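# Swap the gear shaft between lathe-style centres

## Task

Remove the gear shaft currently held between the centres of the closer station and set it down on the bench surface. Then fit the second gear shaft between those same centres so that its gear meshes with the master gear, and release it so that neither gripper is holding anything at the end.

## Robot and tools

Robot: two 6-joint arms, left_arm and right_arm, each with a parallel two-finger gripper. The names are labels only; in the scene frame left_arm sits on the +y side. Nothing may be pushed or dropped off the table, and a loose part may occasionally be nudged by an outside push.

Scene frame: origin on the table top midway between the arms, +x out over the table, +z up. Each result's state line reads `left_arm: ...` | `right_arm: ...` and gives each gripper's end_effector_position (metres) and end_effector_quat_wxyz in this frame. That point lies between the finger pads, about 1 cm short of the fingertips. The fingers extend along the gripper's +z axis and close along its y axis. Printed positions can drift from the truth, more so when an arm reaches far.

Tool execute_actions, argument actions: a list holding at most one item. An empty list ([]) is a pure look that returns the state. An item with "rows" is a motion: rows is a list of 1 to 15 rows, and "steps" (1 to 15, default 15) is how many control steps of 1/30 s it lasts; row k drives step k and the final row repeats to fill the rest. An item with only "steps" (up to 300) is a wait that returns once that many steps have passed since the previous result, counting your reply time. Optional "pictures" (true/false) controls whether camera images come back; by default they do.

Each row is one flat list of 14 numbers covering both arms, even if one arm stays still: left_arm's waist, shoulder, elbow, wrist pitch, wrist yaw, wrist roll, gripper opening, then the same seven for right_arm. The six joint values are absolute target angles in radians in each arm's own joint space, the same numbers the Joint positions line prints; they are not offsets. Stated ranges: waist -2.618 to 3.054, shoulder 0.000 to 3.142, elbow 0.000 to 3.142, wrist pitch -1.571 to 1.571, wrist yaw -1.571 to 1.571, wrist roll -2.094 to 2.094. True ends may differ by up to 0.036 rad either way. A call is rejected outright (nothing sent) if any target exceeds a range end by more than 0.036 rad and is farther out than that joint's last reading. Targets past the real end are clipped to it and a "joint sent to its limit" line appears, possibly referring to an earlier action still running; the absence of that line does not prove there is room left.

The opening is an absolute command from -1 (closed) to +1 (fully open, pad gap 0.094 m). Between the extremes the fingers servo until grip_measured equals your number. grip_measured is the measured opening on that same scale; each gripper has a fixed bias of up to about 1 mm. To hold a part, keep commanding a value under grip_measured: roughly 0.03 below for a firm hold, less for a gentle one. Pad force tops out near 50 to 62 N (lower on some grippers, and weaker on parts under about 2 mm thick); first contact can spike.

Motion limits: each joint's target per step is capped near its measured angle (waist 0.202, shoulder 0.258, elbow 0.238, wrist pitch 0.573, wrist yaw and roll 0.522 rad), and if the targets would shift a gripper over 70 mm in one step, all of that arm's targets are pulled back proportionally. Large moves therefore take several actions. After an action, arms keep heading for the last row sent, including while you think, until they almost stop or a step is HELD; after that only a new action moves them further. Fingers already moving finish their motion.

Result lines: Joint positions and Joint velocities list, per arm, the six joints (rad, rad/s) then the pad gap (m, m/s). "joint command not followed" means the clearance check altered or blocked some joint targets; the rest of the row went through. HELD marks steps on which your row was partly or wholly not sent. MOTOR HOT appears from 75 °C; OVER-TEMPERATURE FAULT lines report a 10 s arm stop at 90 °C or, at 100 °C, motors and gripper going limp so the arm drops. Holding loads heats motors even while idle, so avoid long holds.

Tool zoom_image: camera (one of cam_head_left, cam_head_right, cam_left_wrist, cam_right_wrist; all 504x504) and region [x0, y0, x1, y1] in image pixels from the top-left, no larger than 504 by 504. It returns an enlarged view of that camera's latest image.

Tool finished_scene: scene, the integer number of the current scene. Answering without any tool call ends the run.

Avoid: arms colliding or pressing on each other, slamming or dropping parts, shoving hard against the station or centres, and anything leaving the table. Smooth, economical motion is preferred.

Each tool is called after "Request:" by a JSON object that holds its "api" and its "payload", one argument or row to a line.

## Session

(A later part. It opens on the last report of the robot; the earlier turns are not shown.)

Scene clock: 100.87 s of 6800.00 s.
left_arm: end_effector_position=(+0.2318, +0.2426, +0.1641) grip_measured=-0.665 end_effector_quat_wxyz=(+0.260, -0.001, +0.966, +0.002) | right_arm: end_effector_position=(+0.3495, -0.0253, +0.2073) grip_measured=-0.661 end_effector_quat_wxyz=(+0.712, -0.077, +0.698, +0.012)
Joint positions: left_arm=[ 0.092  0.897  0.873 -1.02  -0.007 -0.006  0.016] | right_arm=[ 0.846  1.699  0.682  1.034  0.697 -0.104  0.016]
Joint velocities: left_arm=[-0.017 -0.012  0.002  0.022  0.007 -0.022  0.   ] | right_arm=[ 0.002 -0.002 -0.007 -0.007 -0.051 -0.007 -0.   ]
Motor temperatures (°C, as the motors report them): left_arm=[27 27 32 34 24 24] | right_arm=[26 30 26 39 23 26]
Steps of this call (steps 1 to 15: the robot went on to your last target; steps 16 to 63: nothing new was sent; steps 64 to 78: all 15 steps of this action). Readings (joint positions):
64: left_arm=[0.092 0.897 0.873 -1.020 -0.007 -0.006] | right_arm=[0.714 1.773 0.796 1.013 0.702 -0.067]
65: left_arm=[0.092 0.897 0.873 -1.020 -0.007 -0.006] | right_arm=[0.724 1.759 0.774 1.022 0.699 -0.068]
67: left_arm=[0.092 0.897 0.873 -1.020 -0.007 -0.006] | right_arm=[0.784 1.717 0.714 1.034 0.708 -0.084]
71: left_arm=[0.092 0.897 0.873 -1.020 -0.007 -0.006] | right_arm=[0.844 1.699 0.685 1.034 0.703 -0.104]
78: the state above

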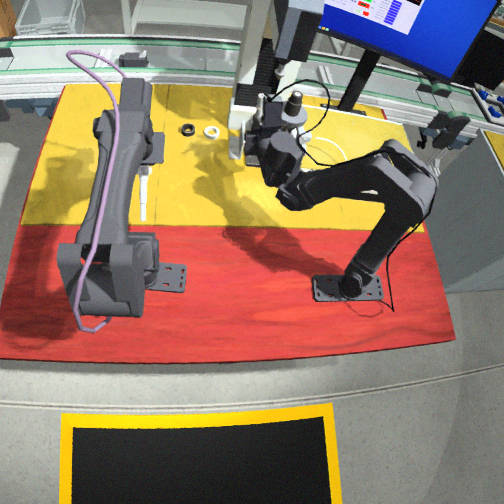

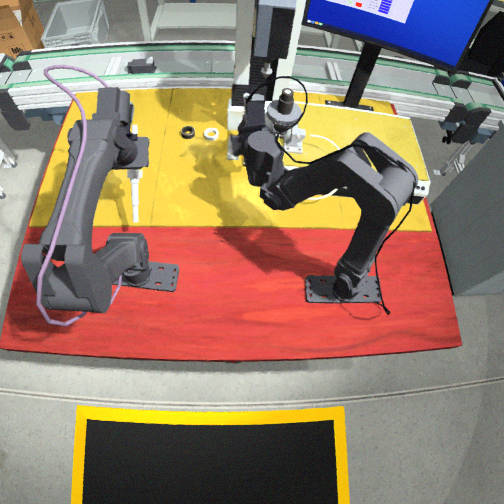

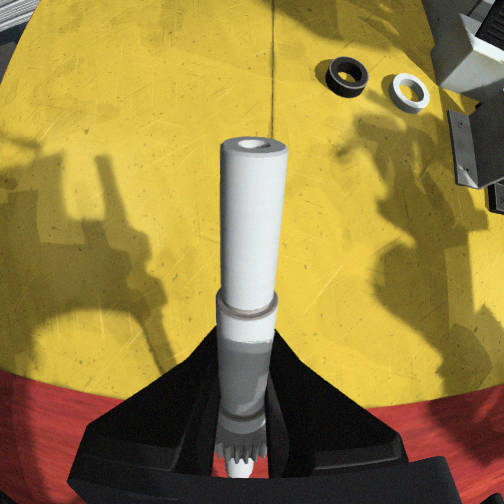

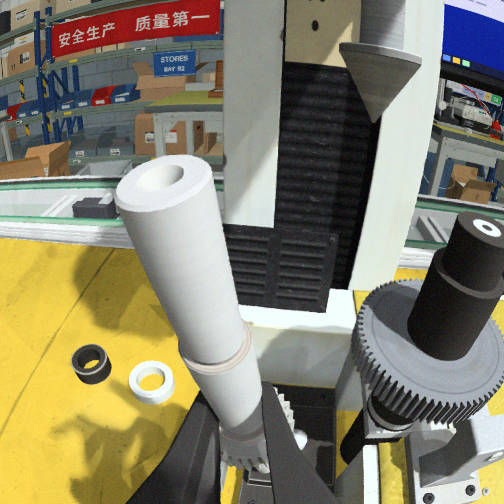

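Request:
{"api": "execute_actions", "payload": {
  "actions": [
    {"rows":[[0.4,0.9,0.9,-1.0,0,0,-0.7,1.0,1.4,0.6,0.9,0.70,-0.11,-0.8]]}
  ],
  "pictures": false
}}

Request:
{"api": "execute_actions", "payload": {
  "actions": [
    {"rows":[[0.4,0.9,0.9,-1.0,0,0,-0.7,1.0,1.3,1.1,-0.98,0,-0.75,-0.8]]}
  ],
  "pictures": false
}}

Request:
{"api": "execute_actions", "payload": {
  "actions": [
    {"steps":25}
  ],
  "pictures": false
}}

Request:
{"api": "execute_actions", "payload": {
  "actions": [
    {"rows":[[0.4,0.9,0.9,-1.0,0,0,-0.7,0.88,1.68,1.22,-1.05,0,-0.75,-0.8]]}
  ]
}}

Scene clock: 108.47 s of 6800.00 s.
left_arm: end_effector_position=(+0.2210, +0.3112, +0.1641) grip_measured=-0.665 end_effector_quat_wxyz=(+0.257, -0.147, +0.954, +0.043) | right_arm: end_effector_position=(+0.2797, -0.0023, +0.2318) grip_measured=-0.661 end_effector_quat_wxyz=(+0.698, -0.148, +0.698, +0.062)
Joint positions: left_arm=[ 0.398  0.897  0.873 -1.02  -0.01  -0.004  0.016] | right_arm=[ 1.008  1.425  0.58   0.822  0.688 -0.106  0.016]
Joint velocities: left_arm=[ 0.022 -0.007 -0.012 -0.022  0.066  0.051  0.   ] | right_arm=[ 0.012 -0.002 -0.027 -0.051 -0.066 -0.051  0.001]
Motor temperatures (°C, as the motors report them): left_arm=[27 27 32 33 24 24] | right_arm=[26 30 26 39 23 26]
Steps of this call (steps 1 to 15: the robot went on to your last target; steps 16 to 90: nothing new was sent; then 4.10 s passed at rest; steps 91 to 105: all 15 steps of this action). Readings (joint positions):
91: left_arm=[0.128 0.897 0.873 -1.020 0.015 -0.004] | right_arm=[0.859 1.672 0.672 0.999 0.700 -0.104]
92: left_arm=[0.198 0.897 0.873 -1.020 0.033 -0.007] | right_arm=[0.887 1.618 0.642 0.946 0.705 -0.105]
94: left_arm=[0.335 0.897 0.873 -1.020 0.017 -0.006] | right_arm=[0.961 1.504 0.589 0.878 0.706 -0.106]
98: left_arm=[0.398 0.897 0.873 -1.020 -0.014 -0.004] | right_arm=[1.014 1.426 0.580 0.863 0.685 -0.106]
105: the state above

Scene clock: 108.97 s of 6800.00 s.
left_arm: end_effector_position=(+0.2210, +0.3111, +0.1641) grip_measured=-0.665 end_effector_quat_wxyz=(+0.257, -0.147, +0.954, +0.043) | right_arm: end_effector_position=(+0.1540, +0.0014, +0.1558) grip_measured=-0.661 end_effector_quat_wxyz=(-0.255, +0.722, -0.643, -0.022)
Joint positions: left_arm=[ 0.398  0.897  0.873 -1.02  -0.009 -0.004  0.016] | right_arm=[ 1.002  1.325  1.073 -0.801  0.025 -0.712  0.016]
Joint velocities: left_arm=[-0.007  0.002  0.002  0.051  0.051  0.066 -0.   ] | right_arm=[-0.012  0.061 -0.012 -2.117 -0.11  -0.139  0.   ]
Motor temperatures (°C, as the motors report them): left_arm=[27 27 32 33 24 24] | right_arm=[26 30 26 39 23 26]
Steps of this call (steps 1 to 15: all 15 steps of this action). Readings (joint positions):
1: left_arm=[0.398 0.897 0.873 -1.020 -0.010 -0.004] | right_arm=[1.002 1.408 0.608 0.727 0.631 -0.179]
2: left_arm=[0.398 0.897 0.873 -1.020 -0.010 -0.004] | right_arm=[0.993 1.391 0.660 0.574 0.539 -0.283]
4: left_arm=[0.398 0.897 0.873 -1.020 -0.010 -0.004] | right_arm=[0.990 1.372 0.784 0.300 0.355 -0.448]
8: left_arm=[0.398 0.897 0.873 -1.020 -0.010 -0.004] | right_arm=[1.002 1.356 1.022 -0.177 0.125 -0.621]
15: the state above

Scene clock: 109.80 s of 6800.00 s.
left_arm: end_effector_position=(+0.2210, +0.3111, +0.1641) grip_measured=-0.665 end_effector_quat_wxyz=(+0.257, -0.147, +0.954, +0.043) | right_arm: end_effector_position=(+0.1268, -0.0329, +0.1357) grip_measured=-0.661 end_effector_quat_wxyz=(-0.160, +0.748, -0.644, -0.017)
Joint positions: left_arm=[ 0.398  0.897  0.873 -1.02  -0.009 -0.004  0.016] | right_arm=[ 1.002  1.327  1.073 -0.994  0.005 -0.742  0.016]
Joint velocities: left_arm=[-0.002 -0.002 -0.017  0.007 -0.007 -0.022 -0.001] | right_arm=[-0.002  0.017 -0.007  0.022 -0.081 -0.037  0.   ]
Motor temperatures (°C, as the motors report them): left_arm=[27 27 32 33 24 24] | right_arm=[26 30 26 39 23 26]
Steps of this call (steps 1 to 25: the robot went on to your last target). Readings (joint positions):
1: left_arm=[0.398 0.897 0.873 -1.020 -0.009 -0.004] | right_arm=[1.002 1.327 1.073 -0.863 0.020 -0.717]
2: left_arm=[0.398 0.897 0.873 -1.020 -0.009 -0.004] | right_arm=[1.002 1.327 1.073 -0.909 0.017 -0.721]
4: left_arm=[0.398 0.897 0.873 -1.020 -0.009 -0.004] | right_arm=[1.002 1.327 1.073 -0.962 0.012 -0.728]
8: left_arm=[0.398 0.897 0.873 -1.020 -0.009 -0.004] | right_arm=[1.002 1.327 1.073 -0.991 0.008 -0.736]
25: the state above

Scene clock: 110.30 s of 6800.00 s.
left_arm: end_effector_position=(+0.2210, +0.3111, +0.1641) grip_measured=-0.665 end_effector_quat_wxyz=(+0.257, -0.147, +0.954, +0.043) | right_arm: end_effector_position=(+0.1666, -0.0426, +0.0624) grip_measured=-0.661 end_effector_quat_wxyz=(-0.008, +0.717, -0.697, +0.003)
Joint positions: left_arm=[ 0.398  0.897  0.873 -1.02  -0.009 -0.004  0.016] | right_arm=[ 0.877  1.714  1.196 -1.038  0.007 -0.746  0.016]
Joint velocities: left_arm=[ 0.002 -0.012 -0.012 -0.022 -0.066 -0.007 -0.001] | right_arm=[-0.017 -0.022  0.007  0.022 -0.007 -0.022 -0.001]
Motor temperatures (°C, as the motors report them): left_arm=[27 27 32 33 24 24] | right_arm=[26 30 26 39 23 26]
Steps of this call (steps 1 to 15: all 15 steps of this action). Readings (joint positions):
1: left_arm=[0.398 0.897 0.873 -1.020 -0.009 -0.004] | right_arm=[0.987 1.359 1.096 -1.019 -0.007 -0.745]
2: left_arm=[0.398 0.897 0.873 -1.020 -0.009 -0.004] | right_arm=[0.959 1.424 1.141 -1.051 -0.019 -0.744]
4: left_arm=[0.398 0.897 0.873 -1.020 -0.009 -0.004] | right_arm=[0.908 1.579 1.195 -1.038 -0.011 -0.745]
8: left_arm=[0.398 0.897 0.873 -1.020 -0.009 -0.004] | right_arm=[0.877 1.741 1.197 -1.013 0.007 -0.745]
15: the state above

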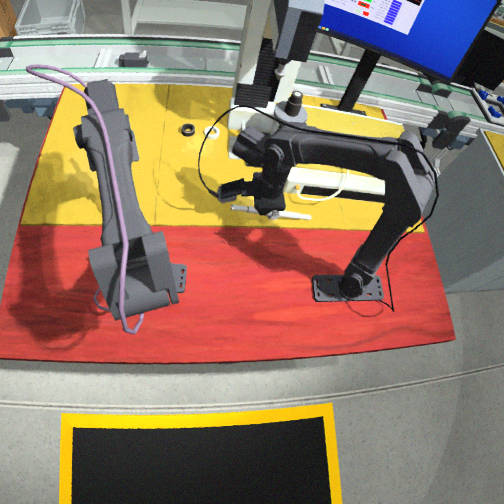

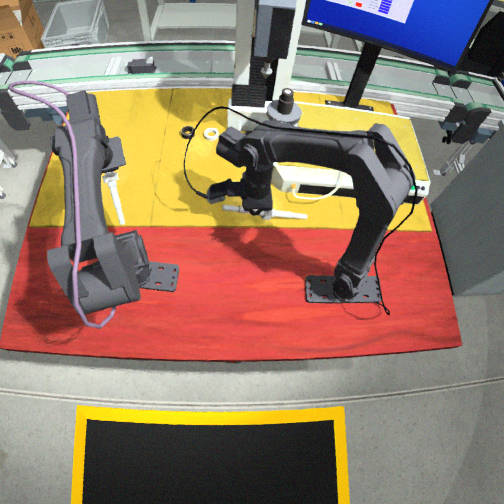

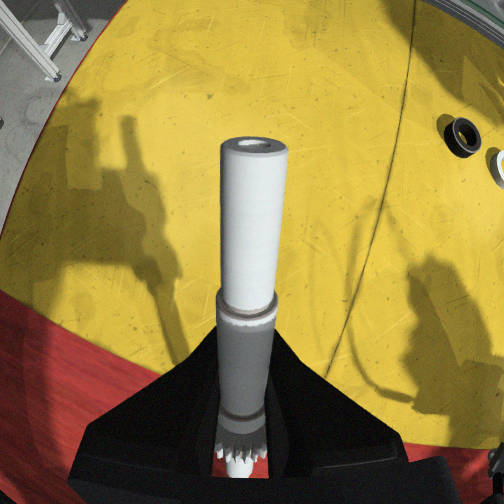

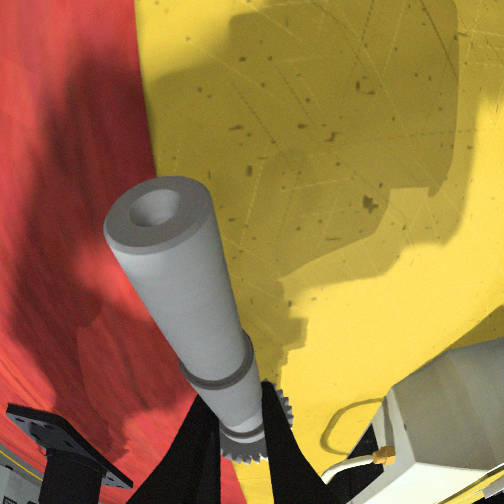

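Request:
{"api": "execute_actions", "payload": {
  "actions": [
    {"rows":[[0.4,1.0,0.68,0.5,0,0,-0.75,0.88,1.825,1.22,-0.93,0,-0.75,-0.8]]}
  ],
  "pictures": false
}}

Request:
{"api": "execute_actions", "payload": {
  "actions": [
    {"rows":[[0.3,1.2,0.68,1.0,0,0,-0.75,0.88,1.825,1.22,-0.93,0,-0.75,0]],"steps":10}
  ],
  "pictures": false
}}

Request:
{"api": "execute_actions", "payload": {
  "actions": [
    {"rows":[[0.2,1.4,0.55,1.3,0,0,-0.75,0.88,0.9,0.9,-0.93,0,0,0]]}
  ],
  "pictures": false
}}

Request:
{"api": "execute_actions", "payload": {
  "actions": [
    {"rows":[[-0.2,1.4,0.55,1.3,0,0,-0.75,-0.2,0.5,0.7,-0.6,0,0,0]]}
  ],
  "pictures": false
}}

Request:
{"api": "execute_actions", "payload": {
  "actions": [
    {"rows":[[-0.58,1.4,0.55,1.3,0,0,-0.75,-0.2,0.5,0.7,-0.6,0,0,0]]}
  ],
  "pictures": false
}}

Request:
{"api": "execute_actions", "payload": {
  "actions": [
    {"rows":[[-0.58,1.61,0.68,1.35,0,0,-0.75,-0.2,0.5,0.7,-0.6,0,0,0]]}
  ]
}}

Request:
{"api": "zoom_image", "payload": {
  "camera": "cam_head_right",
  "region": [190,30,330,180]
}}

Scene clock: 118.50 s of 6800.00 s.
left_arm: end_effector_position=(+0.3459, +0.3496, +0.1995) grip_measured=-0.665 end_effector_quat_wxyz=(+0.523, -0.131, +0.838, +0.082) | right_arm: end_effector_position=(+0.1728, -0.0350, +0.0344) grip_measured=-0.662 end_effector_quat_wxyz=(+0.010, +0.718, -0.696, +0.004)
Joint positions: left_arm=[ 0.398  1.031  0.646 -0.071 -0.009 -0.004  0.016] | right_arm=[ 0.877  1.815  1.201 -0.977  0.006 -0.746  0.016]
Joint velocities: left_arm=[ 0.012  0.012  0.012  1.414 -0.11   0.007 -0.   ] | right_arm=[ 0.002  0.007 -0.022 -0.037  0.022 -0.007  0.   ]
Motor temperatures (°C, as the motors report them): left_arm=[27 27 32 34 24 24] | right_arm=[26 29 26 35 23 25]
Steps of this call (steps 1 to 15: the robot went on to your last target; steps 16 to 90: nothing new was sent; then 4.70 s passed at rest; steps 91 to 105: all 15 steps of this action). Readings (joint positions):
91: left_arm=[0.398 0.901 0.844 -0.966 -0.009 -0.004] | right_arm=[0.877 1.725 1.197 -1.034 0.007 -0.746]
92: left_arm=[0.398 0.913 0.795 -0.862 -0.009 -0.004] | right_arm=[0.877 1.746 1.198 -1.019 0.007 -0.746]
94: left_arm=[0.398 0.976 0.708 -0.657 -0.009 -0.004] | right_arm=[0.877 1.800 1.198 -0.989 0.007 -0.746]
98: left_arm=[0.398 1.031 0.647 -0.420 -0.009 -0.004] | right_arm=[0.877 1.815 1.201 -0.977 0.006 -0.746]
105: the state above

Scene clock: 118.83 s of 6800.00 s.
left_arm: end_effector_position=(+0.4128, +0.3290, +0.2654) grip_measured=-0.665 end_effector_quat_wxyz=(+0.677, -0.077, +0.728, +0.071) | right_arm: end_effector_position=(+0.1768, -0.0303, +0.0329) grip_measured=-0.002 end_effector_quat_wxyz=(-0.001, +0.718, -0.696, +0.003)
Joint positions: left_arm=[ 0.306  1.225  0.648  0.504 -0.003 -0.002  0.016] | right_arm=[ 0.877  1.82   1.201 -0.95   0.006 -0.746  0.047]
Joint velocities: left_arm=[-0.007 -0.002  0.012  1.165 -0.022 -0.022 -0.001] | right_arm=[-0.007 -0.002  0.002  0.022  0.066 -0.022 -0.001]
Motor temperatures (°C, as the motors report them): left_arm=[27 27 32 34 24 24] | right_arm=[26 29 26 35 23 25]
Steps of this call (steps 1 to 10: all 10 steps of this action). Readings (joint positions):
1: left_arm=[0.387 1.048 0.646 -0.007 -0.019 -0.004] | right_arm=[0.877 1.815 1.201 -0.975 0.006 -0.746]
2: left_arm=[0.367 1.084 0.648 0.081 -0.026 -0.002] | right_arm=[0.877 1.816 1.201 -0.970 0.006 -0.746]
4: left_arm=[0.329 1.161 0.648 0.240 -0.018 -0.002] | right_arm=[0.877 1.819 1.201 -0.961 0.006 -0.746]
8: left_arm=[0.306 1.222 0.648 0.423 -0.003 -0.002] | right_arm=[0.877 1.820 1.201 -0.953 0.006 -0.746]
10: the state above

Scene clock: 119.33 s of 6800.00 s.
left_arm: end_effector_position=(+0.4260, +0.2822, +0.2856) grip_measured=-0.665 end_effector_quat_wxyz=(+0.788, -0.027, +0.614, +0.036) | right_arm: end_effector_position=(+0.1300, -0.0839, +0.1912) grip_measured=-0.001 end_effector_quat_wxyz=(+0.301, -0.407, +0.853, +0.127)
Joint positions: left_arm=[0.195 1.429 0.525 1.152 0.007 0.001 0.016] | right_arm=[ 0.878  0.879  0.899 -0.926  0.006 -0.037  0.047]
Joint velocities: left_arm=[ 0.007  0.002 -0.012  0.3   -0.007  0.051 -0.   ] | right_arm=[-0.002  0.164 -0.007 -0.022  0.007  0.256 -0.001]
Motor temperatures (°C, as the motors report them): left_arm=[27 27 32 34 24 24] | right_arm=[26 29 26 35 23 25]
Steps of this call (steps 1 to 15: all 15 steps of this action). Readings (joint positions):
1: left_arm=[0.292 1.247 0.633 0.596 -0.016 -0.001] | right_arm=[0.877 1.788 1.161 -0.915 0.006 -0.665]
2: left_arm=[0.269 1.287 0.617 0.721 -0.028 0.001] | right_arm=[0.877 1.721 1.084 -0.887 0.006 -0.563]
4: left_arm=[0.222 1.370 0.585 0.908 -0.017 0.001] | right_arm=[0.878 1.552 0.961 -0.890 0.006 -0.378]
8: left_arm=[0.194 1.428 0.530 1.034 0.008 0.001] | right_arm=[0.878 1.209 0.899 -0.937 0.006 -0.157]
15: the state above

Scene clock: 119.83 s of 6800.00 s.
left_arm: end_effector_position=(+0.4060, +0.1127, +0.2915) grip_measured=-0.665 end_effector_quat_wxyz=(+0.786, +0.100, +0.596, -0.128) | right_arm: end_effector_position=(+0.2054, -0.3157, +0.2513) grip_measured=-0.001 end_effector_quat_wxyz=(+0.540, +0.077, +0.836, -0.053)
Joint positions: left_arm=[-0.207  1.429  0.525  1.176  0.02  -0.001  0.016] | right_arm=[-0.162  0.499  0.703 -0.628  0.004 -0.004  0.047]
Joint velocities: left_arm=[ 0.066 -0.007 -0.002  0.007 -0.022  0.037 -0.   ] | right_arm=[-0.945 -0.012  0.002  0.125  0.11  -0.022  0.001]
Motor temperatures (°C, as the motors report them): left_arm=[27 28 32 34 24 24] | right_arm=[26 29 26 35 23 25]
Steps of this call (steps 1 to 15: all 15 steps of this action). Readings (joint positions):
1: left_arm=[0.171 1.429 0.525 1.158 -0.018 0.002] | right_arm=[0.846 0.849 0.861 -0.867 -0.010 -0.034]
2: left_arm=[0.130 1.429 0.525 1.162 -0.045 0.006] | right_arm=[0.777 0.782 0.797 -0.797 -0.013 -0.030]
4: left_arm=[0.017 1.429 0.525 1.163 -0.048 0.006] | right_arm=[0.624 0.622 0.715 -0.753 -0.007 -0.020]
8: left_arm=[-0.194 1.429 0.525 1.166 0.002 0.002] | right_arm=[0.322 0.499 0.703 -0.672 -0.002 -0.011]
15: the state above

Scene clock: 120.33 s of 6800.00 s.
left_arm: end_effector_position=(+0.3300, -0.0260, +0.2917) grip_measured=-0.665 end_effector_quat_wxyz=(+0.749, +0.209, +0.567, -0.273) | right_arm: end_effector_position=(+0.2043, -0.3234, +0.2522) grip_measured=-0.001 end_effector_quat_wxyz=(+0.541, +0.090, +0.834, -0.062)
Joint positions: left_arm=[-0.586  1.429  0.525  1.177  0.018 -0.001  0.016] | right_arm=[-0.193  0.499  0.703 -0.623  0.006 -0.003  0.047]
Joint velocities: left_arm=[ 0.051  0.002 -0.002 -0.007 -0.154 -0.007  0.001] | right_arm=[-0.002 -0.022  0.002 -0.022 -0.007  0.051  0.001]
Motor temperatures (°C, as the motors report them): left_arm=[27 28 32 35 24 24] | right_arm=[26 29 26 35 23 25]
Steps of this call (steps 1 to 15: all 15 steps of this action). Readings (joint positions):
1: left_arm=[-0.230 1.429 0.525 1.176 -0.010 0.000] | right_arm=[-0.183 0.499 0.703 -0.626 0.006 -0.003]
2: left_arm=[-0.272 1.429 0.525 1.176 -0.041 0.005] | right_arm=[-0.192 0.499 0.703 -0.626 0.006 -0.003]
4: left_arm=[-0.387 1.429 0.525 1.176 -0.045 0.005] | right_arm=[-0.193 0.499 0.703 -0.625 0.006 -0.003]
8: left_arm=[-0.584 1.429 0.525 1.176 0.012 0.001] | right_arm=[-0.193 0.499 0.703 -0.624 0.006 -0.003]
15: the state above

Scene clock: 120.83 s of 6800.00 s.
left_arm: end_effector_position=(+0.3664, -0.0477, +0.2628) grip_measured=-0.665 end_effector_quat_wxyz=(+0.738, +0.209, +0.588, -0.258) | right_arm: end_effector_position=(+0.2043, -0.3234, +0.2522) grip_measured=-0.001 end_effector_quat_wxyz=(+0.541, +0.090, +0.834, -0.062)
Joint positions: left_arm=[-0.58   1.639  0.635  1.229 -0.001  0.005  0.016] | right_arm=[-0.193  0.499  0.703 -0.623  0.006 -0.003  0.047]
Joint velocities: left_arm=[ 0.012 -0.002  0.007 -0.051 -0.095  0.037 -0.   ] | right_arm=[-0.007 -0.002 -0.012 -0.037 -0.066 -0.022  0.   ]
Motor temperatures (°C, as the motors report them): left_arm=[27 28 32 35 24 24] | right_arm=[26 29 26 35 23 25]
Steps of this call (steps 1 to 15: all 15 steps of this action). Readings (joint positions):
1: left_arm=[-0.585 1.455 0.538 1.195 0.015 -0.001] | right_arm=[-0.193 0.499 0.703 -0.623 0.006 -0.003]
2: left_arm=[-0.585 1.505 0.573 1.220 0.013 -0.001] | right_arm=[-0.193 0.499 0.703 -0.623 0.006 -0.003]
4: left_arm=[-0.583 1.589 0.631 1.233 0.005 0.004] | right_arm=[-0.193 0.499 0.703 -0.623 0.006 -0.003]
8: left_arm=[-0.580 1.639 0.635 1.219 -0.001 0.005] | right_arm=[-0.193 0.499 0.703 -0.623 0.006 -0.003]
15: the state above

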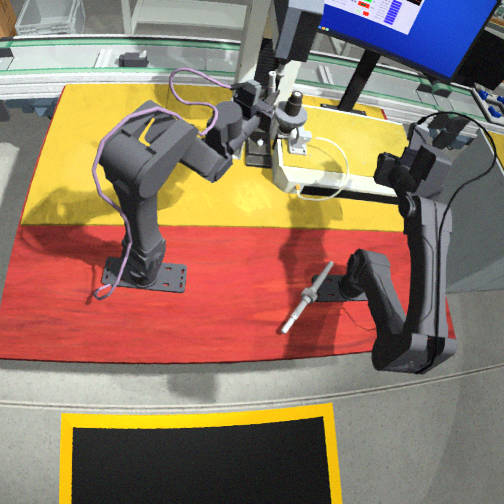

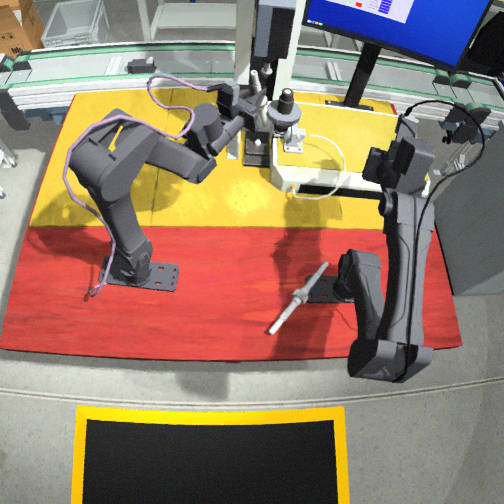

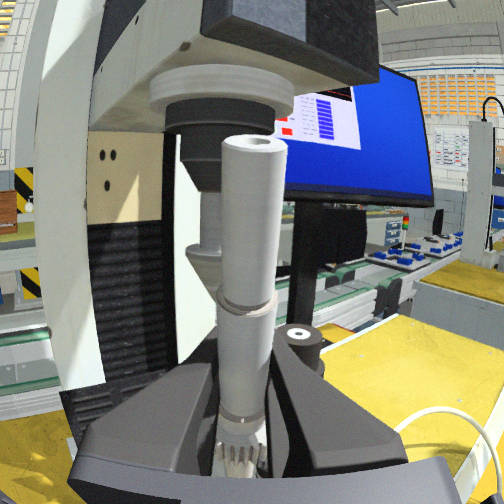

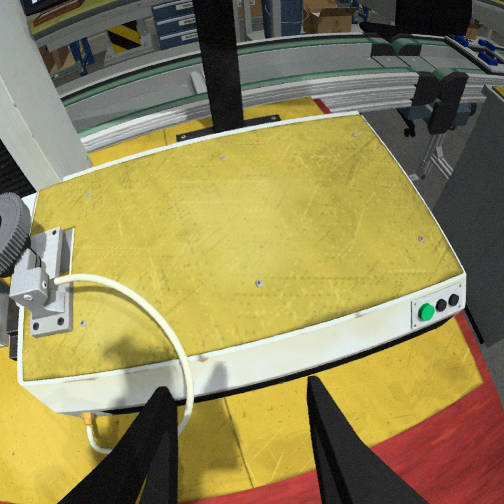

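Region (190, 30, 330, 180) of cam_head_right's 504x504 image, scaled by 3.360, with more detail than that image has; it fills the left 470 columns of this view, and the rest is white.

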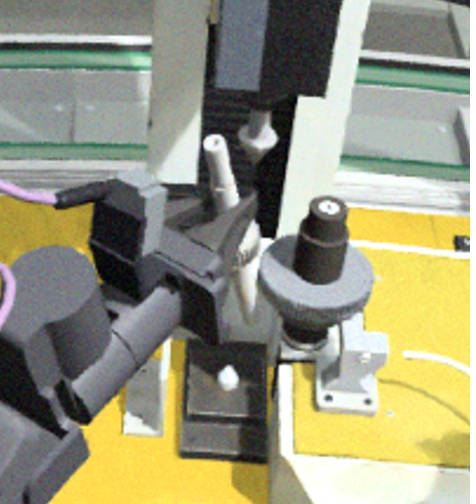

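Request:
{"api": "execute_actions", "payload": {
  "actions": [
    {"rows":[[-0.545,1.735,0.57,1.52,0,0,-0.75,0.75,0.9,0.5,0.1,0.3,0,1]]}
  ],
  "pictures": false
}}

Request:
{"api": "execute_actions", "payload": {
  "actions": [
    {"steps":12}
  ]
}}

Request:
{"api": "zoom_image", "payload": {
  "camera": "cam_head_right",
  "region": [190,30,330,180]
}}

Scene clock: 125.50 s of 6800.00 s.
left_arm: end_effector_position=(+0.3713, -0.0330, +0.2150) grip_measured=-0.665 end_effector_quat_wxyz=(+0.729, +0.205, +0.606, -0.243) | right_arm: end_effector_position=(+0.2462, -0.0857, +0.1873) grip_measured=+1.000 end_effector_quat_wxyz=(+0.555, -0.223, +0.796, +0.093)
Joint positions: left_arm=[-0.547  1.762  0.553  1.391  0.001  0.005  0.016] | right_arm=[ 0.746  0.924  0.485  0.049  0.265 -0.001  0.094]
Joint velocities: left_arm=[-0.022  0.002 -0.012  0.081 -0.051 -0.081 -0.   ] | right_arm=[ 0.247 -0.027  0.002  0.256  0.051 -0.051  0.   ]
Motor temperatures (°C, as the motors report them): left_arm=[27 29 32 38 24 24] | right_arm=[26 28 26 35 23 25]
Steps of this call (steps 1 to 15: the robot went on to your last target; steps 16 to 90: nothing new was sent; then 1.17 s passed at rest; steps 91 to 105: all 15 steps of this action). Readings (joint positions):
91: left_arm=[-0.577 1.654 0.627 1.260 0.001 0.005] | right_arm=[-0.163 0.519 0.679 -0.557 0.052 -0.002]
92: left_arm=[-0.571 1.676 0.615 1.315 0.004 0.005] | right_arm=[-0.101 0.571 0.645 -0.437 0.103 -0.001]
94: left_arm=[-0.558 1.717 0.590 1.363 0.004 0.005] | right_arm=[0.038 0.741 0.580 -0.227 0.179 -0.001]
98: left_arm=[-0.547 1.760 0.556 1.367 0.001 0.005] | right_arm=[0.333 0.932 0.494 -0.072 0.241 -0.000]
105: the state above

Scene clock: 125.90 s of 6800.00 s.
left_arm: end_effector_position=(+0.3710, -0.0328, +0.2167) grip_measured=-0.665 end_effector_quat_wxyz=(+0.731, +0.204, +0.604, -0.243) | right_arm: end_effector_position=(+0.2487, -0.0860, +0.1939) grip_measured=+1.000 end_effector_quat_wxyz=(+0.567, -0.215, +0.790, +0.091)
Joint positions: left_arm=[-0.547  1.762  0.553  1.398  0.001  0.005  0.016] | right_arm=[ 0.75   0.923  0.485  0.076  0.283 -0.001  0.094]
Joint velocities: left_arm=[ 0.002  0.002  0.012  0.022 -0.007 -0.022 -0.001] | right_arm=[-0.002  0.017  0.007 -0.066  0.081 -0.007  0.   ]
Motor temperatures (°C, as the motors report them): left_arm=[27 29 32 38 24 24] | right_arm=[26 28 26 35 23 25]
Steps of this call (steps 1 to 12: the robot went on to your last target). Readings (joint positions):
1: left_arm=[-0.547 1.762 0.553 1.394 0.001 0.005] | right_arm=[0.750 0.923 0.485 0.056 0.266 -0.001]
2: left_arm=[-0.547 1.762 0.553 1.395 0.001 0.005] | right_arm=[0.750 0.923 0.485 0.062 0.269 -0.001]
4: left_arm=[-0.547 1.762 0.553 1.397 0.001 0.005] | right_arm=[0.750 0.923 0.485 0.068 0.275 -0.001]
8: left_arm=[-0.547 1.762 0.553 1.398 0.001 0.005] | right_arm=[0.750 0.923 0.485 0.074 0.281 -0.001]
12: the state above

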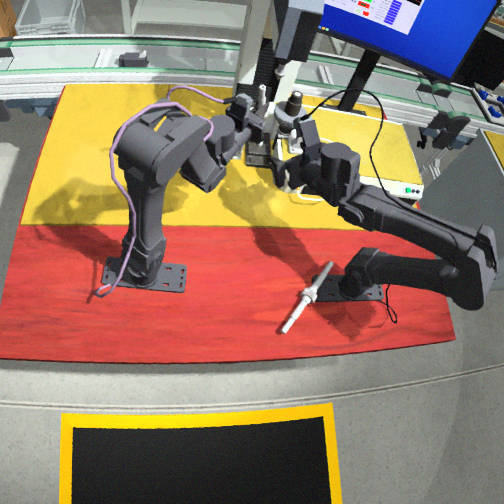

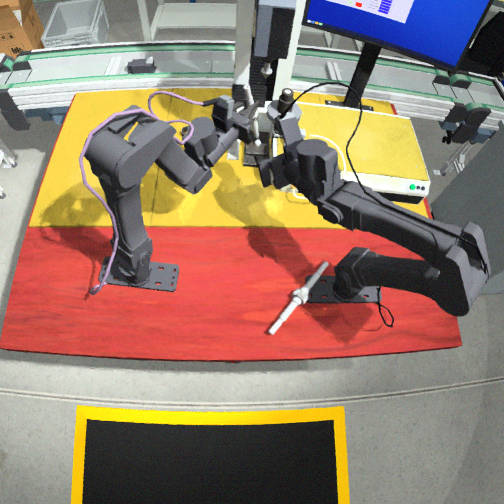

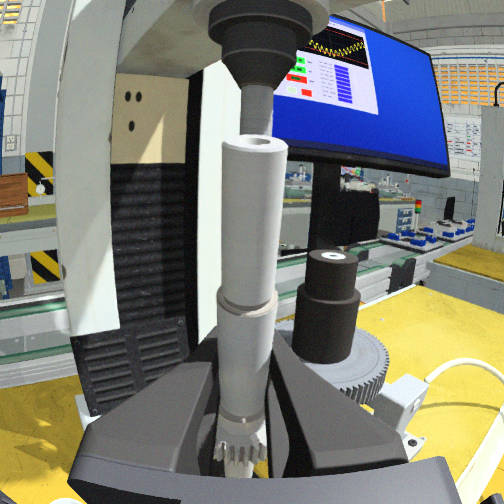

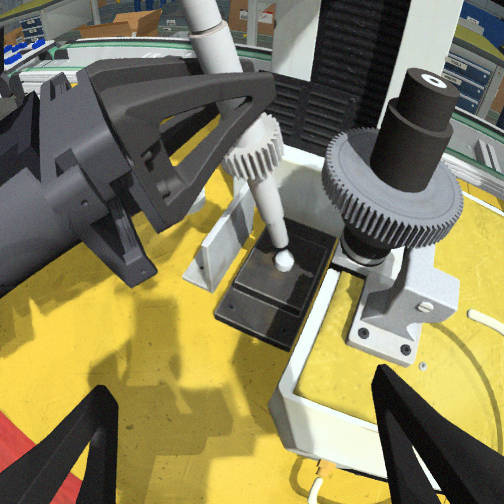

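Region (190, 30, 330, 180) of cam_head_right's 504x504 image, scaled by 3.360, with more detail than that image has; it fills the left 470 columns of this view, and the rest is white.

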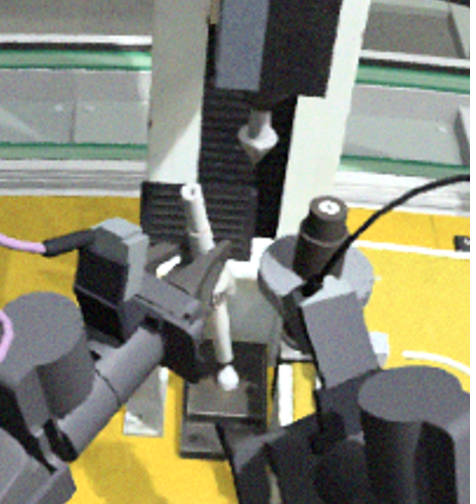

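Request:
{"api": "execute_actions", "payload": {
  "actions": [
    {"rows":[[-0.545,1.80,0.60,1.53,0,0,-0.75,0.75,0.9,0.5,0.1,0.3,0,1]]}
  ]
}}

Request:
{"api": "zoom_image", "payload": {
  "camera": "cam_right_wrist",
  "region": [200,150,360,310]
}}

Request:
{"api": "zoom_image", "payload": {
  "camera": "cam_head_right",
  "region": [220,90,300,170]
}}

Scene clock: 130.77 s of 6800.00 s.
left_arm: end_effector_position=(+0.3742, -0.0352, +0.2015) grip_measured=-0.665 end_effector_quat_wxyz=(+0.724, +0.207, +0.612, -0.241) | right_arm: end_effector_position=(+0.2489, -0.0862, +0.1942) grip_measured=+1.000 end_effector_quat_wxyz=(+0.568, -0.215, +0.790, +0.091)
Joint positions: left_arm=[-0.547  1.812  0.556  1.422  0.001  0.005  0.016] | right_arm=[ 0.75   0.923  0.485  0.077  0.285 -0.001  0.094]
Joint velocities: left_arm=[ 0.002 -0.007 -0.007  0.037 -0.007 -0.007 -0.001] | right_arm=[-0.012  0.007  0.002  0.007  0.022 -0.022  0.   ]
Motor temperatures (°C, as the motors report them): left_arm=[27 30 32 40 24 24] | right_arm=[26 27 26 36 23 25]
Steps of this call (steps 1 to 30: the robot went on to your last target; steps 31 to 90: nothing new was sent; then 1.37 s passed at rest; steps 91 to 105: all 15 steps of this action). Readings (joint positions):
91: left_arm=[-0.547 1.768 0.553 1.404 0.001 0.005] | right_arm=[0.750 0.923 0.485 0.077 0.285 -0.001]
92: left_arm=[-0.547 1.778 0.554 1.415 0.001 0.005] | right_arm=[0.750 0.923 0.485 0.077 0.285 -0.001]
94: left_arm=[-0.547 1.798 0.556 1.419 0.001 0.005] | right_arm=[0.750 0.923 0.485 0.077 0.285 -0.001]
98: left_arm=[-0.547 1.812 0.556 1.422 0.001 0.005] | right_arm=[0.750 0.923 0.485 0.077 0.285 -0.001]
105: the state above

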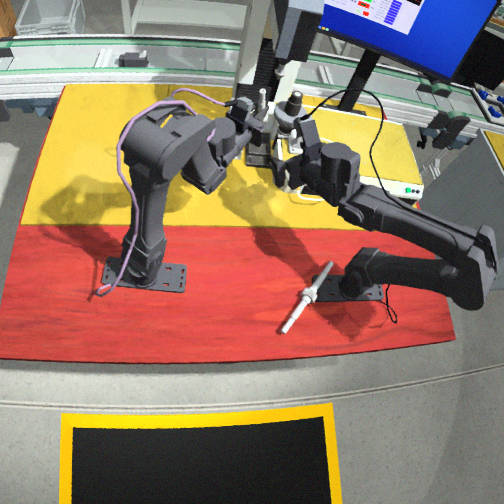

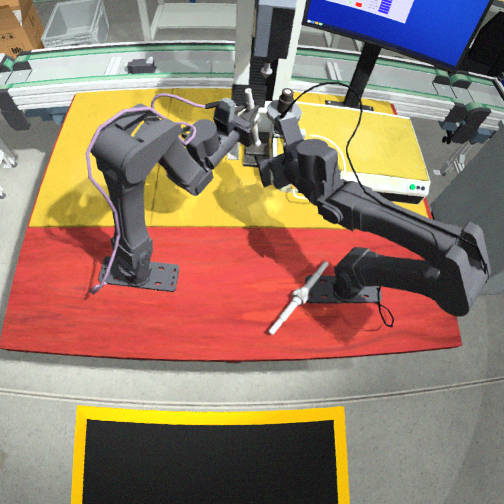

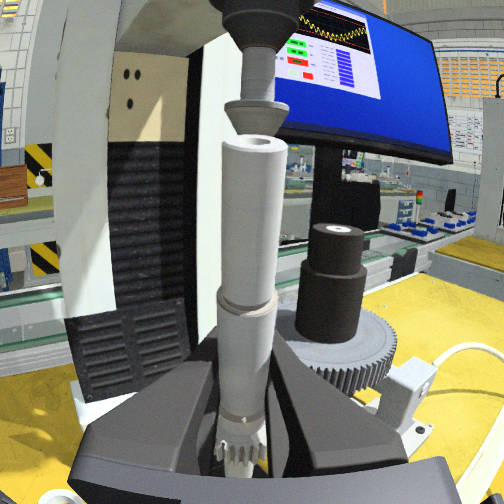

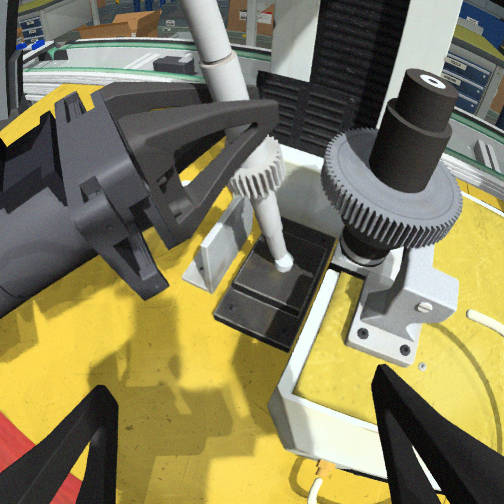

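Region (200, 150, 360, 310) of cam_right_wrist's 504x504 image, scaled by 3.150, with more detail than that image has.

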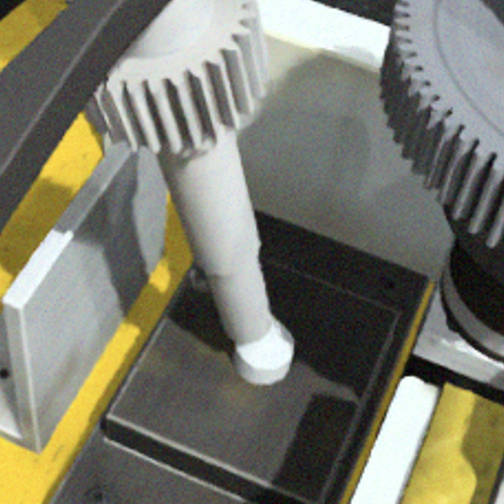

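Region (220, 90, 300, 170) of cam_head_right's 504x504 image, scaled by 6.300, with more detail than that image has.

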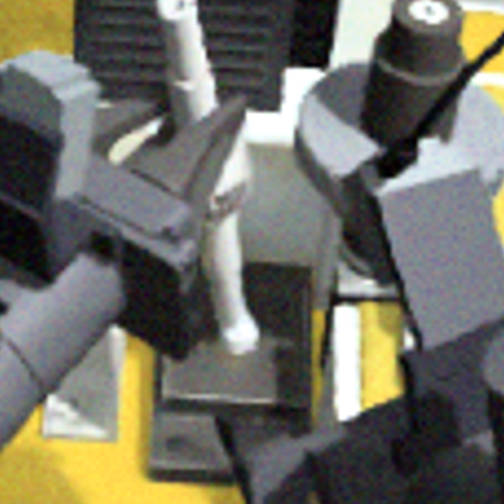

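Request:
{"api": "execute_actions", "payload": {
  "actions": [
    {"rows":[[-0.545,1.80,0.60,1.44,0,0,-0.75,0.75,0.9,0.5,0.1,0.3,0,1]],"steps":10}
  ],
  "pictures": false
}}

Request:
{"api": "execute_actions", "payload": {
  "actions": [
    {"rows":[[-0.545,1.78,0.63,1.31,0,0,-0.75,0.75,0.9,0.5,0.1,0.3,0,1]],"steps":10}
  ],
  "pictures": false
}}

Request:
{"api": "execute_actions", "payload": {
  "actions": [
    {"rows":[[-0.545,1.76,0.675,1.2,0,0,-0.75,0.75,0.9,0.5,0.1,0.3,0,1]],"steps":10}
  ],
  "pictures": false
}}

Request:
{"api": "execute_actions", "payload": {
  "actions": [
    {"rows":[[-0.545,1.745,0.72,1.08,0,0,-0.75,0.75,0.9,0.5,0.2,0.3,0,1]]}
  ]
}}

Scene clock: 136.03 s of 6800.00 s.
left_arm: end_effector_position=(+0.3744, -0.0353, +0.2005) grip_measured=-0.665 end_effector_quat_wxyz=(+0.723, +0.207, +0.614, -0.241) | right_arm: end_effector_position=(+0.2489, -0.0862, +0.1942) grip_measured=+1.000 end_effector_quat_wxyz=(+0.568, -0.215, +0.790, +0.091)
Joint positions: left_arm=[-0.547  1.812  0.556  1.418  0.001  0.005  0.016] | right_arm=[ 0.75   0.923  0.485  0.077  0.285 -0.001  0.094]
Joint velocities: left_arm=[-0.012 -0.002 -0.017 -0.022  0.066  0.037 -0.   ] | right_arm=[-0.012 -0.017 -0.027 -0.037  0.066 -0.051  0.   ]
Motor temperatures (°C, as the motors report them): left_arm=[27 30 32 41 24 24] | right_arm=[26 27 27 36 23 25]
Steps of this call (steps 1 to 15: the robot went on to your last target; steps 16 to 90: nothing new was sent; then 1.93 s passed at rest; steps 91 to 100: all 10 steps of this action). Readings (joint positions):
91: left_arm=[-0.547 1.812 0.556 1.419 0.001 0.005] | right_arm=[0.750 0.923 0.485 0.077 0.285 -0.001]
92: left_arm=[-0.547 1.812 0.556 1.418 0.001 0.005] | right_arm=[0.750 0.923 0.485 0.077 0.285 -0.001]
94: left_arm=[-0.547 1.812 0.556 1.418 0.001 0.005] | right_arm=[0.750 0.923 0.485 0.077 0.285 -0.001]
98: left_arm=[-0.547 1.812 0.556 1.418 0.001 0.005] | right_arm=[0.750 0.923 0.485 0.077 0.285 -0.001]
100: the state above

Scene clock: 136.37 s of 6800.00 s.
left_arm: end_effector_position=(+0.3825, -0.0419, +0.1980) grip_measured=-0.665 end_effector_quat_wxyz=(+0.710, +0.211, +0.628, -0.239) | right_arm: end_effector_position=(+0.2489, -0.0862, +0.1942) grip_measured=+1.000 end_effector_quat_wxyz=(+0.568, -0.215, +0.790, +0.091)
Joint positions: left_arm=[-0.547  1.808  0.6    1.33   0.003 -0.     0.016] | right_arm=[ 0.75   0.923  0.485  0.077  0.285 -0.001  0.094]
Joint velocities: left_arm=[-0.012 -0.002  0.002  0.007 -0.11   0.037  0.   ] | right_arm=[ 0.007 -0.046 -0.007  0.007 -0.022  0.007  0.   ]
Motor temperatures (°C, as the motors report them): left_arm=[27 30 32 41 24 24] | right_arm=[26 27 27 36 23 25]
Steps of this call (steps 1 to 10: all 10 steps of this action). Readings (joint positions):
1: left_arm=[-0.547 1.811 0.561 1.408 0.001 0.005] | right_arm=[0.750 0.923 0.485 0.077 0.285 -0.001]
2: left_arm=[-0.547 1.808 0.572 1.388 0.001 0.005] | right_arm=[0.750 0.923 0.485 0.077 0.285 -0.001]
4: left_arm=[-0.547 1.808 0.591 1.351 0.001 0.003] | right_arm=[0.750 0.923 0.485 0.077 0.285 -0.001]
8: left_arm=[-0.547 1.808 0.600 1.331 0.003 -0.000] | right_arm=[0.750 0.923 0.485 0.077 0.285 -0.001]
10: the state above

Scene clock: 136.70 s of 6800.00 s.
left_arm: end_effector_position=(+0.3889, -0.0468, +0.1993) grip_measured=-0.665 end_effector_quat_wxyz=(+0.697, +0.216, +0.642, -0.235) | right_arm: end_effector_position=(+0.2489, -0.0862, +0.1942) grip_measured=+1.000 end_effector_quat_wxyz=(+0.568, -0.215, +0.790, +0.091)
Joint positions: left_arm=[-0.547  1.782  0.642  1.222  0.003 -0.001  0.016] | right_arm=[ 0.75   0.923  0.485  0.077  0.285 -0.001  0.094]
Joint velocities: left_arm=[-0.007 -0.002 -0.007 -0.066  0.037 -0.051  0.001] | right_arm=[-0.002  0.007  0.007 -0.037 -0.022 -0.007  0.   ]
Motor temperatures (°C, as the motors report them): left_arm=[27 30 32 41 24 24] | right_arm=[26 27 27 36 23 25]
Steps of this call (steps 1 to 10: all 10 steps of this action). Readings (joint positions):
1: left_arm=[-0.547 1.803 0.606 1.317 0.003 -0.000] | right_arm=[0.750 0.923 0.485 0.077 0.285 -0.001]
2: left_arm=[-0.547 1.798 0.618 1.290 0.003 -0.000] | right_arm=[0.750 0.923 0.485 0.077 0.285 -0.001]
4: left_arm=[-0.547 1.791 0.635 1.251 0.003 -0.000] | right_arm=[0.750 0.923 0.485 0.077 0.285 -0.001]
8: left_arm=[-0.547 1.783 0.641 1.225 0.003 -0.001] | right_arm=[0.750 0.923 0.485 0.077 0.285 -0.001]
10: the state above

Scene clock: 137.20 s of 6800.00 s.
left_arm: end_effector_position=(+0.3955, -0.0517, +0.1997) grip_measured=-0.665 end_effector_quat_wxyz=(+0.682, +0.221, +0.658, -0.230) | right_arm: end_effector_position=(+0.2544, -0.0814, +0.2166) grip_measured=+1.000 end_effector_quat_wxyz=(+0.603, -0.199, +0.765, +0.108)
Joint positions: left_arm=[-0.547  1.762  0.688  1.109  0.003 -0.001  0.016] | right_arm=[ 0.75   0.923  0.485  0.175  0.285 -0.001  0.094]
Joint velocities: left_arm=[-0.007  0.017 -0.002  0.022 -0.037  0.066 -0.001] | right_arm=[-0.002  0.032 -0.012 -0.066 -0.051 -0.081  0.   ]
Motor temperatures (°C, as the motors report them): left_arm=[27 30 32 41 24 24] | right_arm=[26 27 27 36 23 25]
Steps of this call (steps 1 to 15: all 15 steps of this action). Readings (joint positions):
1: left_arm=[-0.547 1.779 0.648 1.208 0.003 -0.001] | right_arm=[0.750 0.923 0.485 0.087 0.285 -0.001]
2: left_arm=[-0.547 1.775 0.662 1.180 0.003 -0.001] | right_arm=[0.750 0.923 0.485 0.101 0.285 -0.001]
4: left_arm=[-0.547 1.770 0.679 1.141 0.003 -0.001] | right_arm=[0.750 0.923 0.485 0.133 0.285 -0.001]
8: left_arm=[-0.547 1.763 0.686 1.115 0.003 -0.001] | right_arm=[0.750 0.923 0.485 0.162 0.285 -0.001]
15: the state above

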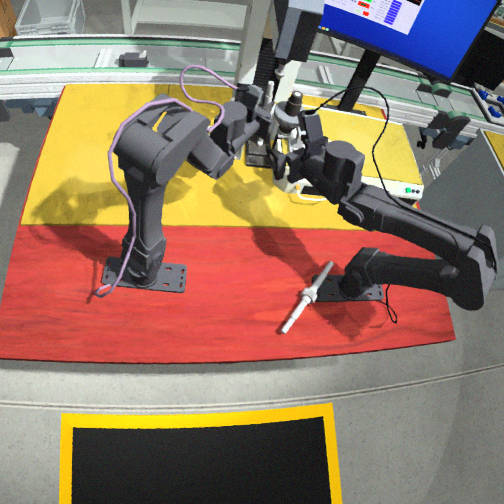

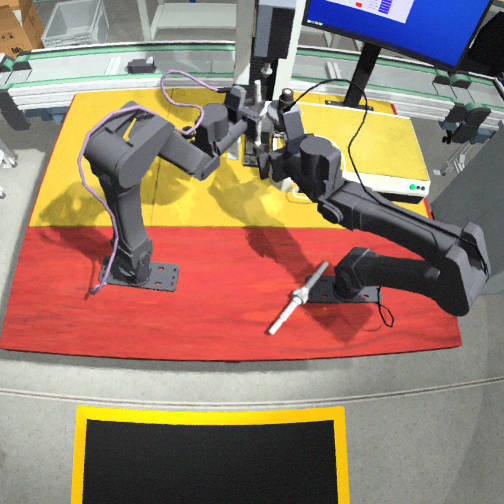

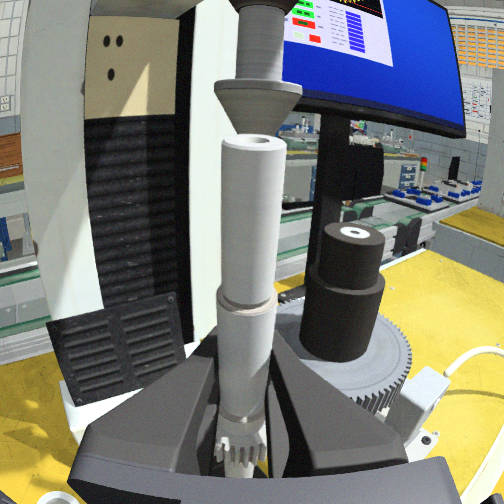

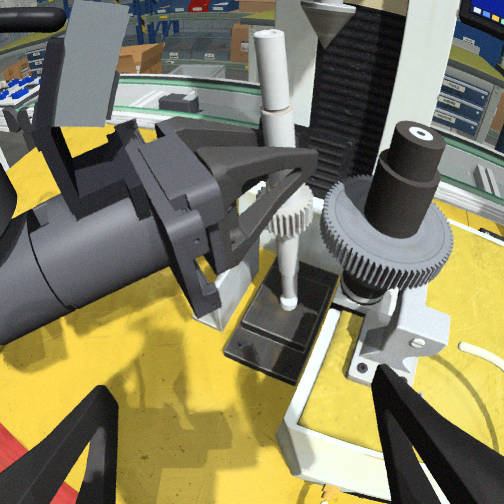

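Seated; continue rocking.

Request:
{"api": "execute_actions", "payload": {
  "actions": [
    {"rows":[[-0.555,1.73,0.77,0.96,0,0,-0.8,0.75,0.9,0.5,0.2,0.3,0,1]],"steps":10}
  ],
  "pictures": false
}}

Request:
{"api": "execute_actions", "payload": {
  "actions": [
    {"rows":[[-0.555,1.74,0.87,0.78,0,0,-0.8,0.75,0.9,0.5,0.2,0.3,0,1]]}
  ]
}}

Scene clock: 140.87 s of 6800.00 s.
left_arm: end_effector_position=(+0.4016, -0.0571, +0.1999) grip_measured=-0.665 end_effector_quat_wxyz=(+0.665, +0.227, +0.675, -0.225) | right_arm: end_effector_position=(+0.2545, -0.0813, +0.2172) grip_measured=+1.000 end_effector_quat_wxyz=(+0.604, -0.199, +0.764, +0.109)
Joint positions: left_arm=[-0.548  1.746  0.739  0.994  0.003 -0.001  0.016] | right_arm=[ 0.75   0.923  0.485  0.177  0.285 -0.001  0.094]
Joint velocities: left_arm=[-0.007 -0.007  0.012 -0.066 -0.022 -0.022 -0.001] | right_arm=[-0.007  0.002  0.007 -0.037 -0.007  0.007  0.   ]
Motor temperatures (°C, as the motors report them): left_arm=[27 30 32 40 24 24] | right_arm=[26 27 27 36 23 25]
Steps of this call (steps 1 to 15: the robot went on to your last target; steps 16 to 90: nothing new was sent; then 0.33 s passed at rest; steps 91 to 100: all 10 steps of this action). Readings (joint positions):
91: left_arm=[-0.548 1.759 0.696 1.094 0.003 -0.001] | right_arm=[0.750 0.923 0.485 0.177 0.285 -0.001]
92: left_arm=[-0.548 1.756 0.710 1.065 0.003 -0.001] | right_arm=[0.750 0.923 0.485 0.177 0.285 -0.001]
94: left_arm=[-0.548 1.753 0.729 1.024 0.003 -0.001] | right_arm=[0.750 0.923 0.485 0.177 0.285 -0.001]
98: left_arm=[-0.548 1.747 0.737 0.997 0.003 -0.001] | right_arm=[0.750 0.923 0.485 0.177 0.285 -0.001]
100: the state above

Scene clock: 141.37 s of 6800.00 s.
left_arm: end_effector_position=(+0.4090, -0.0609, +0.1992) grip_measured=-0.666 end_effector_quat_wxyz=(+0.641, +0.231, +0.700, -0.216) | right_arm: end_effector_position=(+0.2545, -0.0813, +0.2173) grip_measured=+1.000 end_effector_quat_wxyz=(+0.604, -0.199, +0.764, +0.109)
Joint positions: left_arm=[-0.548  1.726  0.805  0.836 -0.004 -0.007  0.016] | right_arm=[ 0.75   0.923  0.485  0.178  0.285 -0.001  0.094]
Joint velocities: left_arm=[ 0.022 -0.012  0.012 -0.007 -0.066 -0.066 -0.001] | right_arm=[-0.012 -0.012 -0.012  0.037 -0.066  0.051  0.   ]
Motor temperatures (°C, as the motors report them): left_arm=[27 30 32 40 24 24] | right_arm=[26 27 27 36 23 25]
Steps of this call (steps 1 to 15: all 15 steps of this action). Readings (joint positions):
1: left_arm=[-0.548 1.746 0.754 0.970 0.003 -0.001] | right_arm=[0.750 0.923 0.485 0.178 0.285 -0.001]
2: left_arm=[-0.548 1.746 0.781 0.925 0.001 -0.001] | right_arm=[0.750 0.923 0.485 0.178 0.285 -0.001]
4: left_arm=[-0.548 1.737 0.794 0.879 -0.004 -0.005] | right_arm=[0.750 0.923 0.485 0.178 0.285 -0.001]
8: left_arm=[-0.548 1.729 0.802 0.847 -0.004 -0.006] | right_arm=[0.750 0.923 0.485 0.178 0.285 -0.001]
15: the state above

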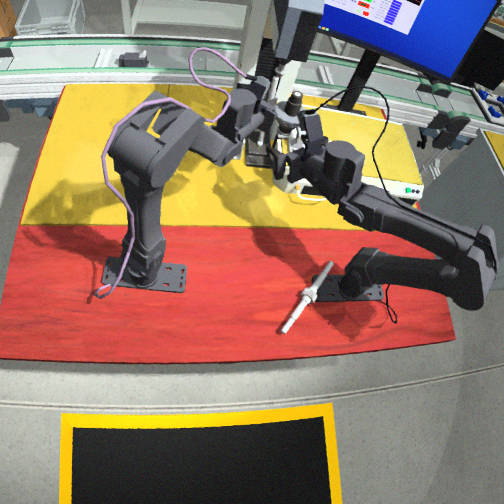

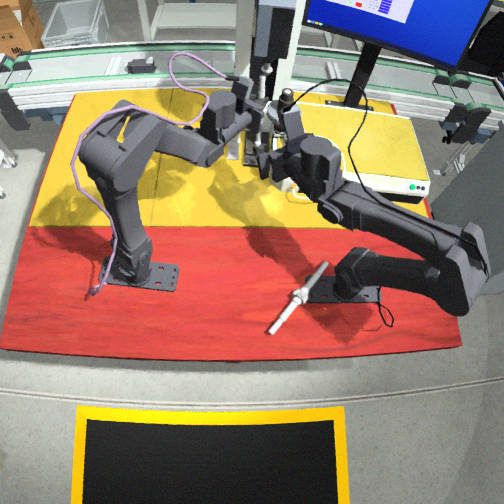

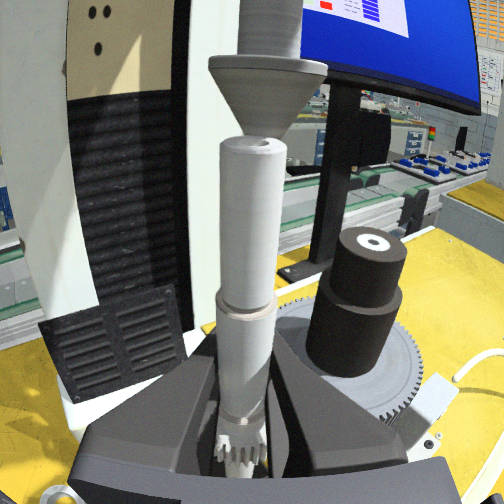

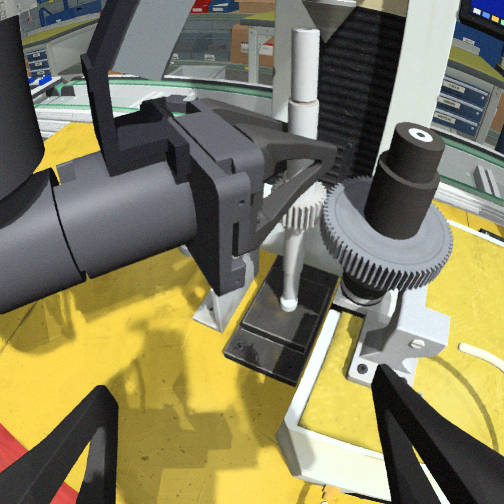

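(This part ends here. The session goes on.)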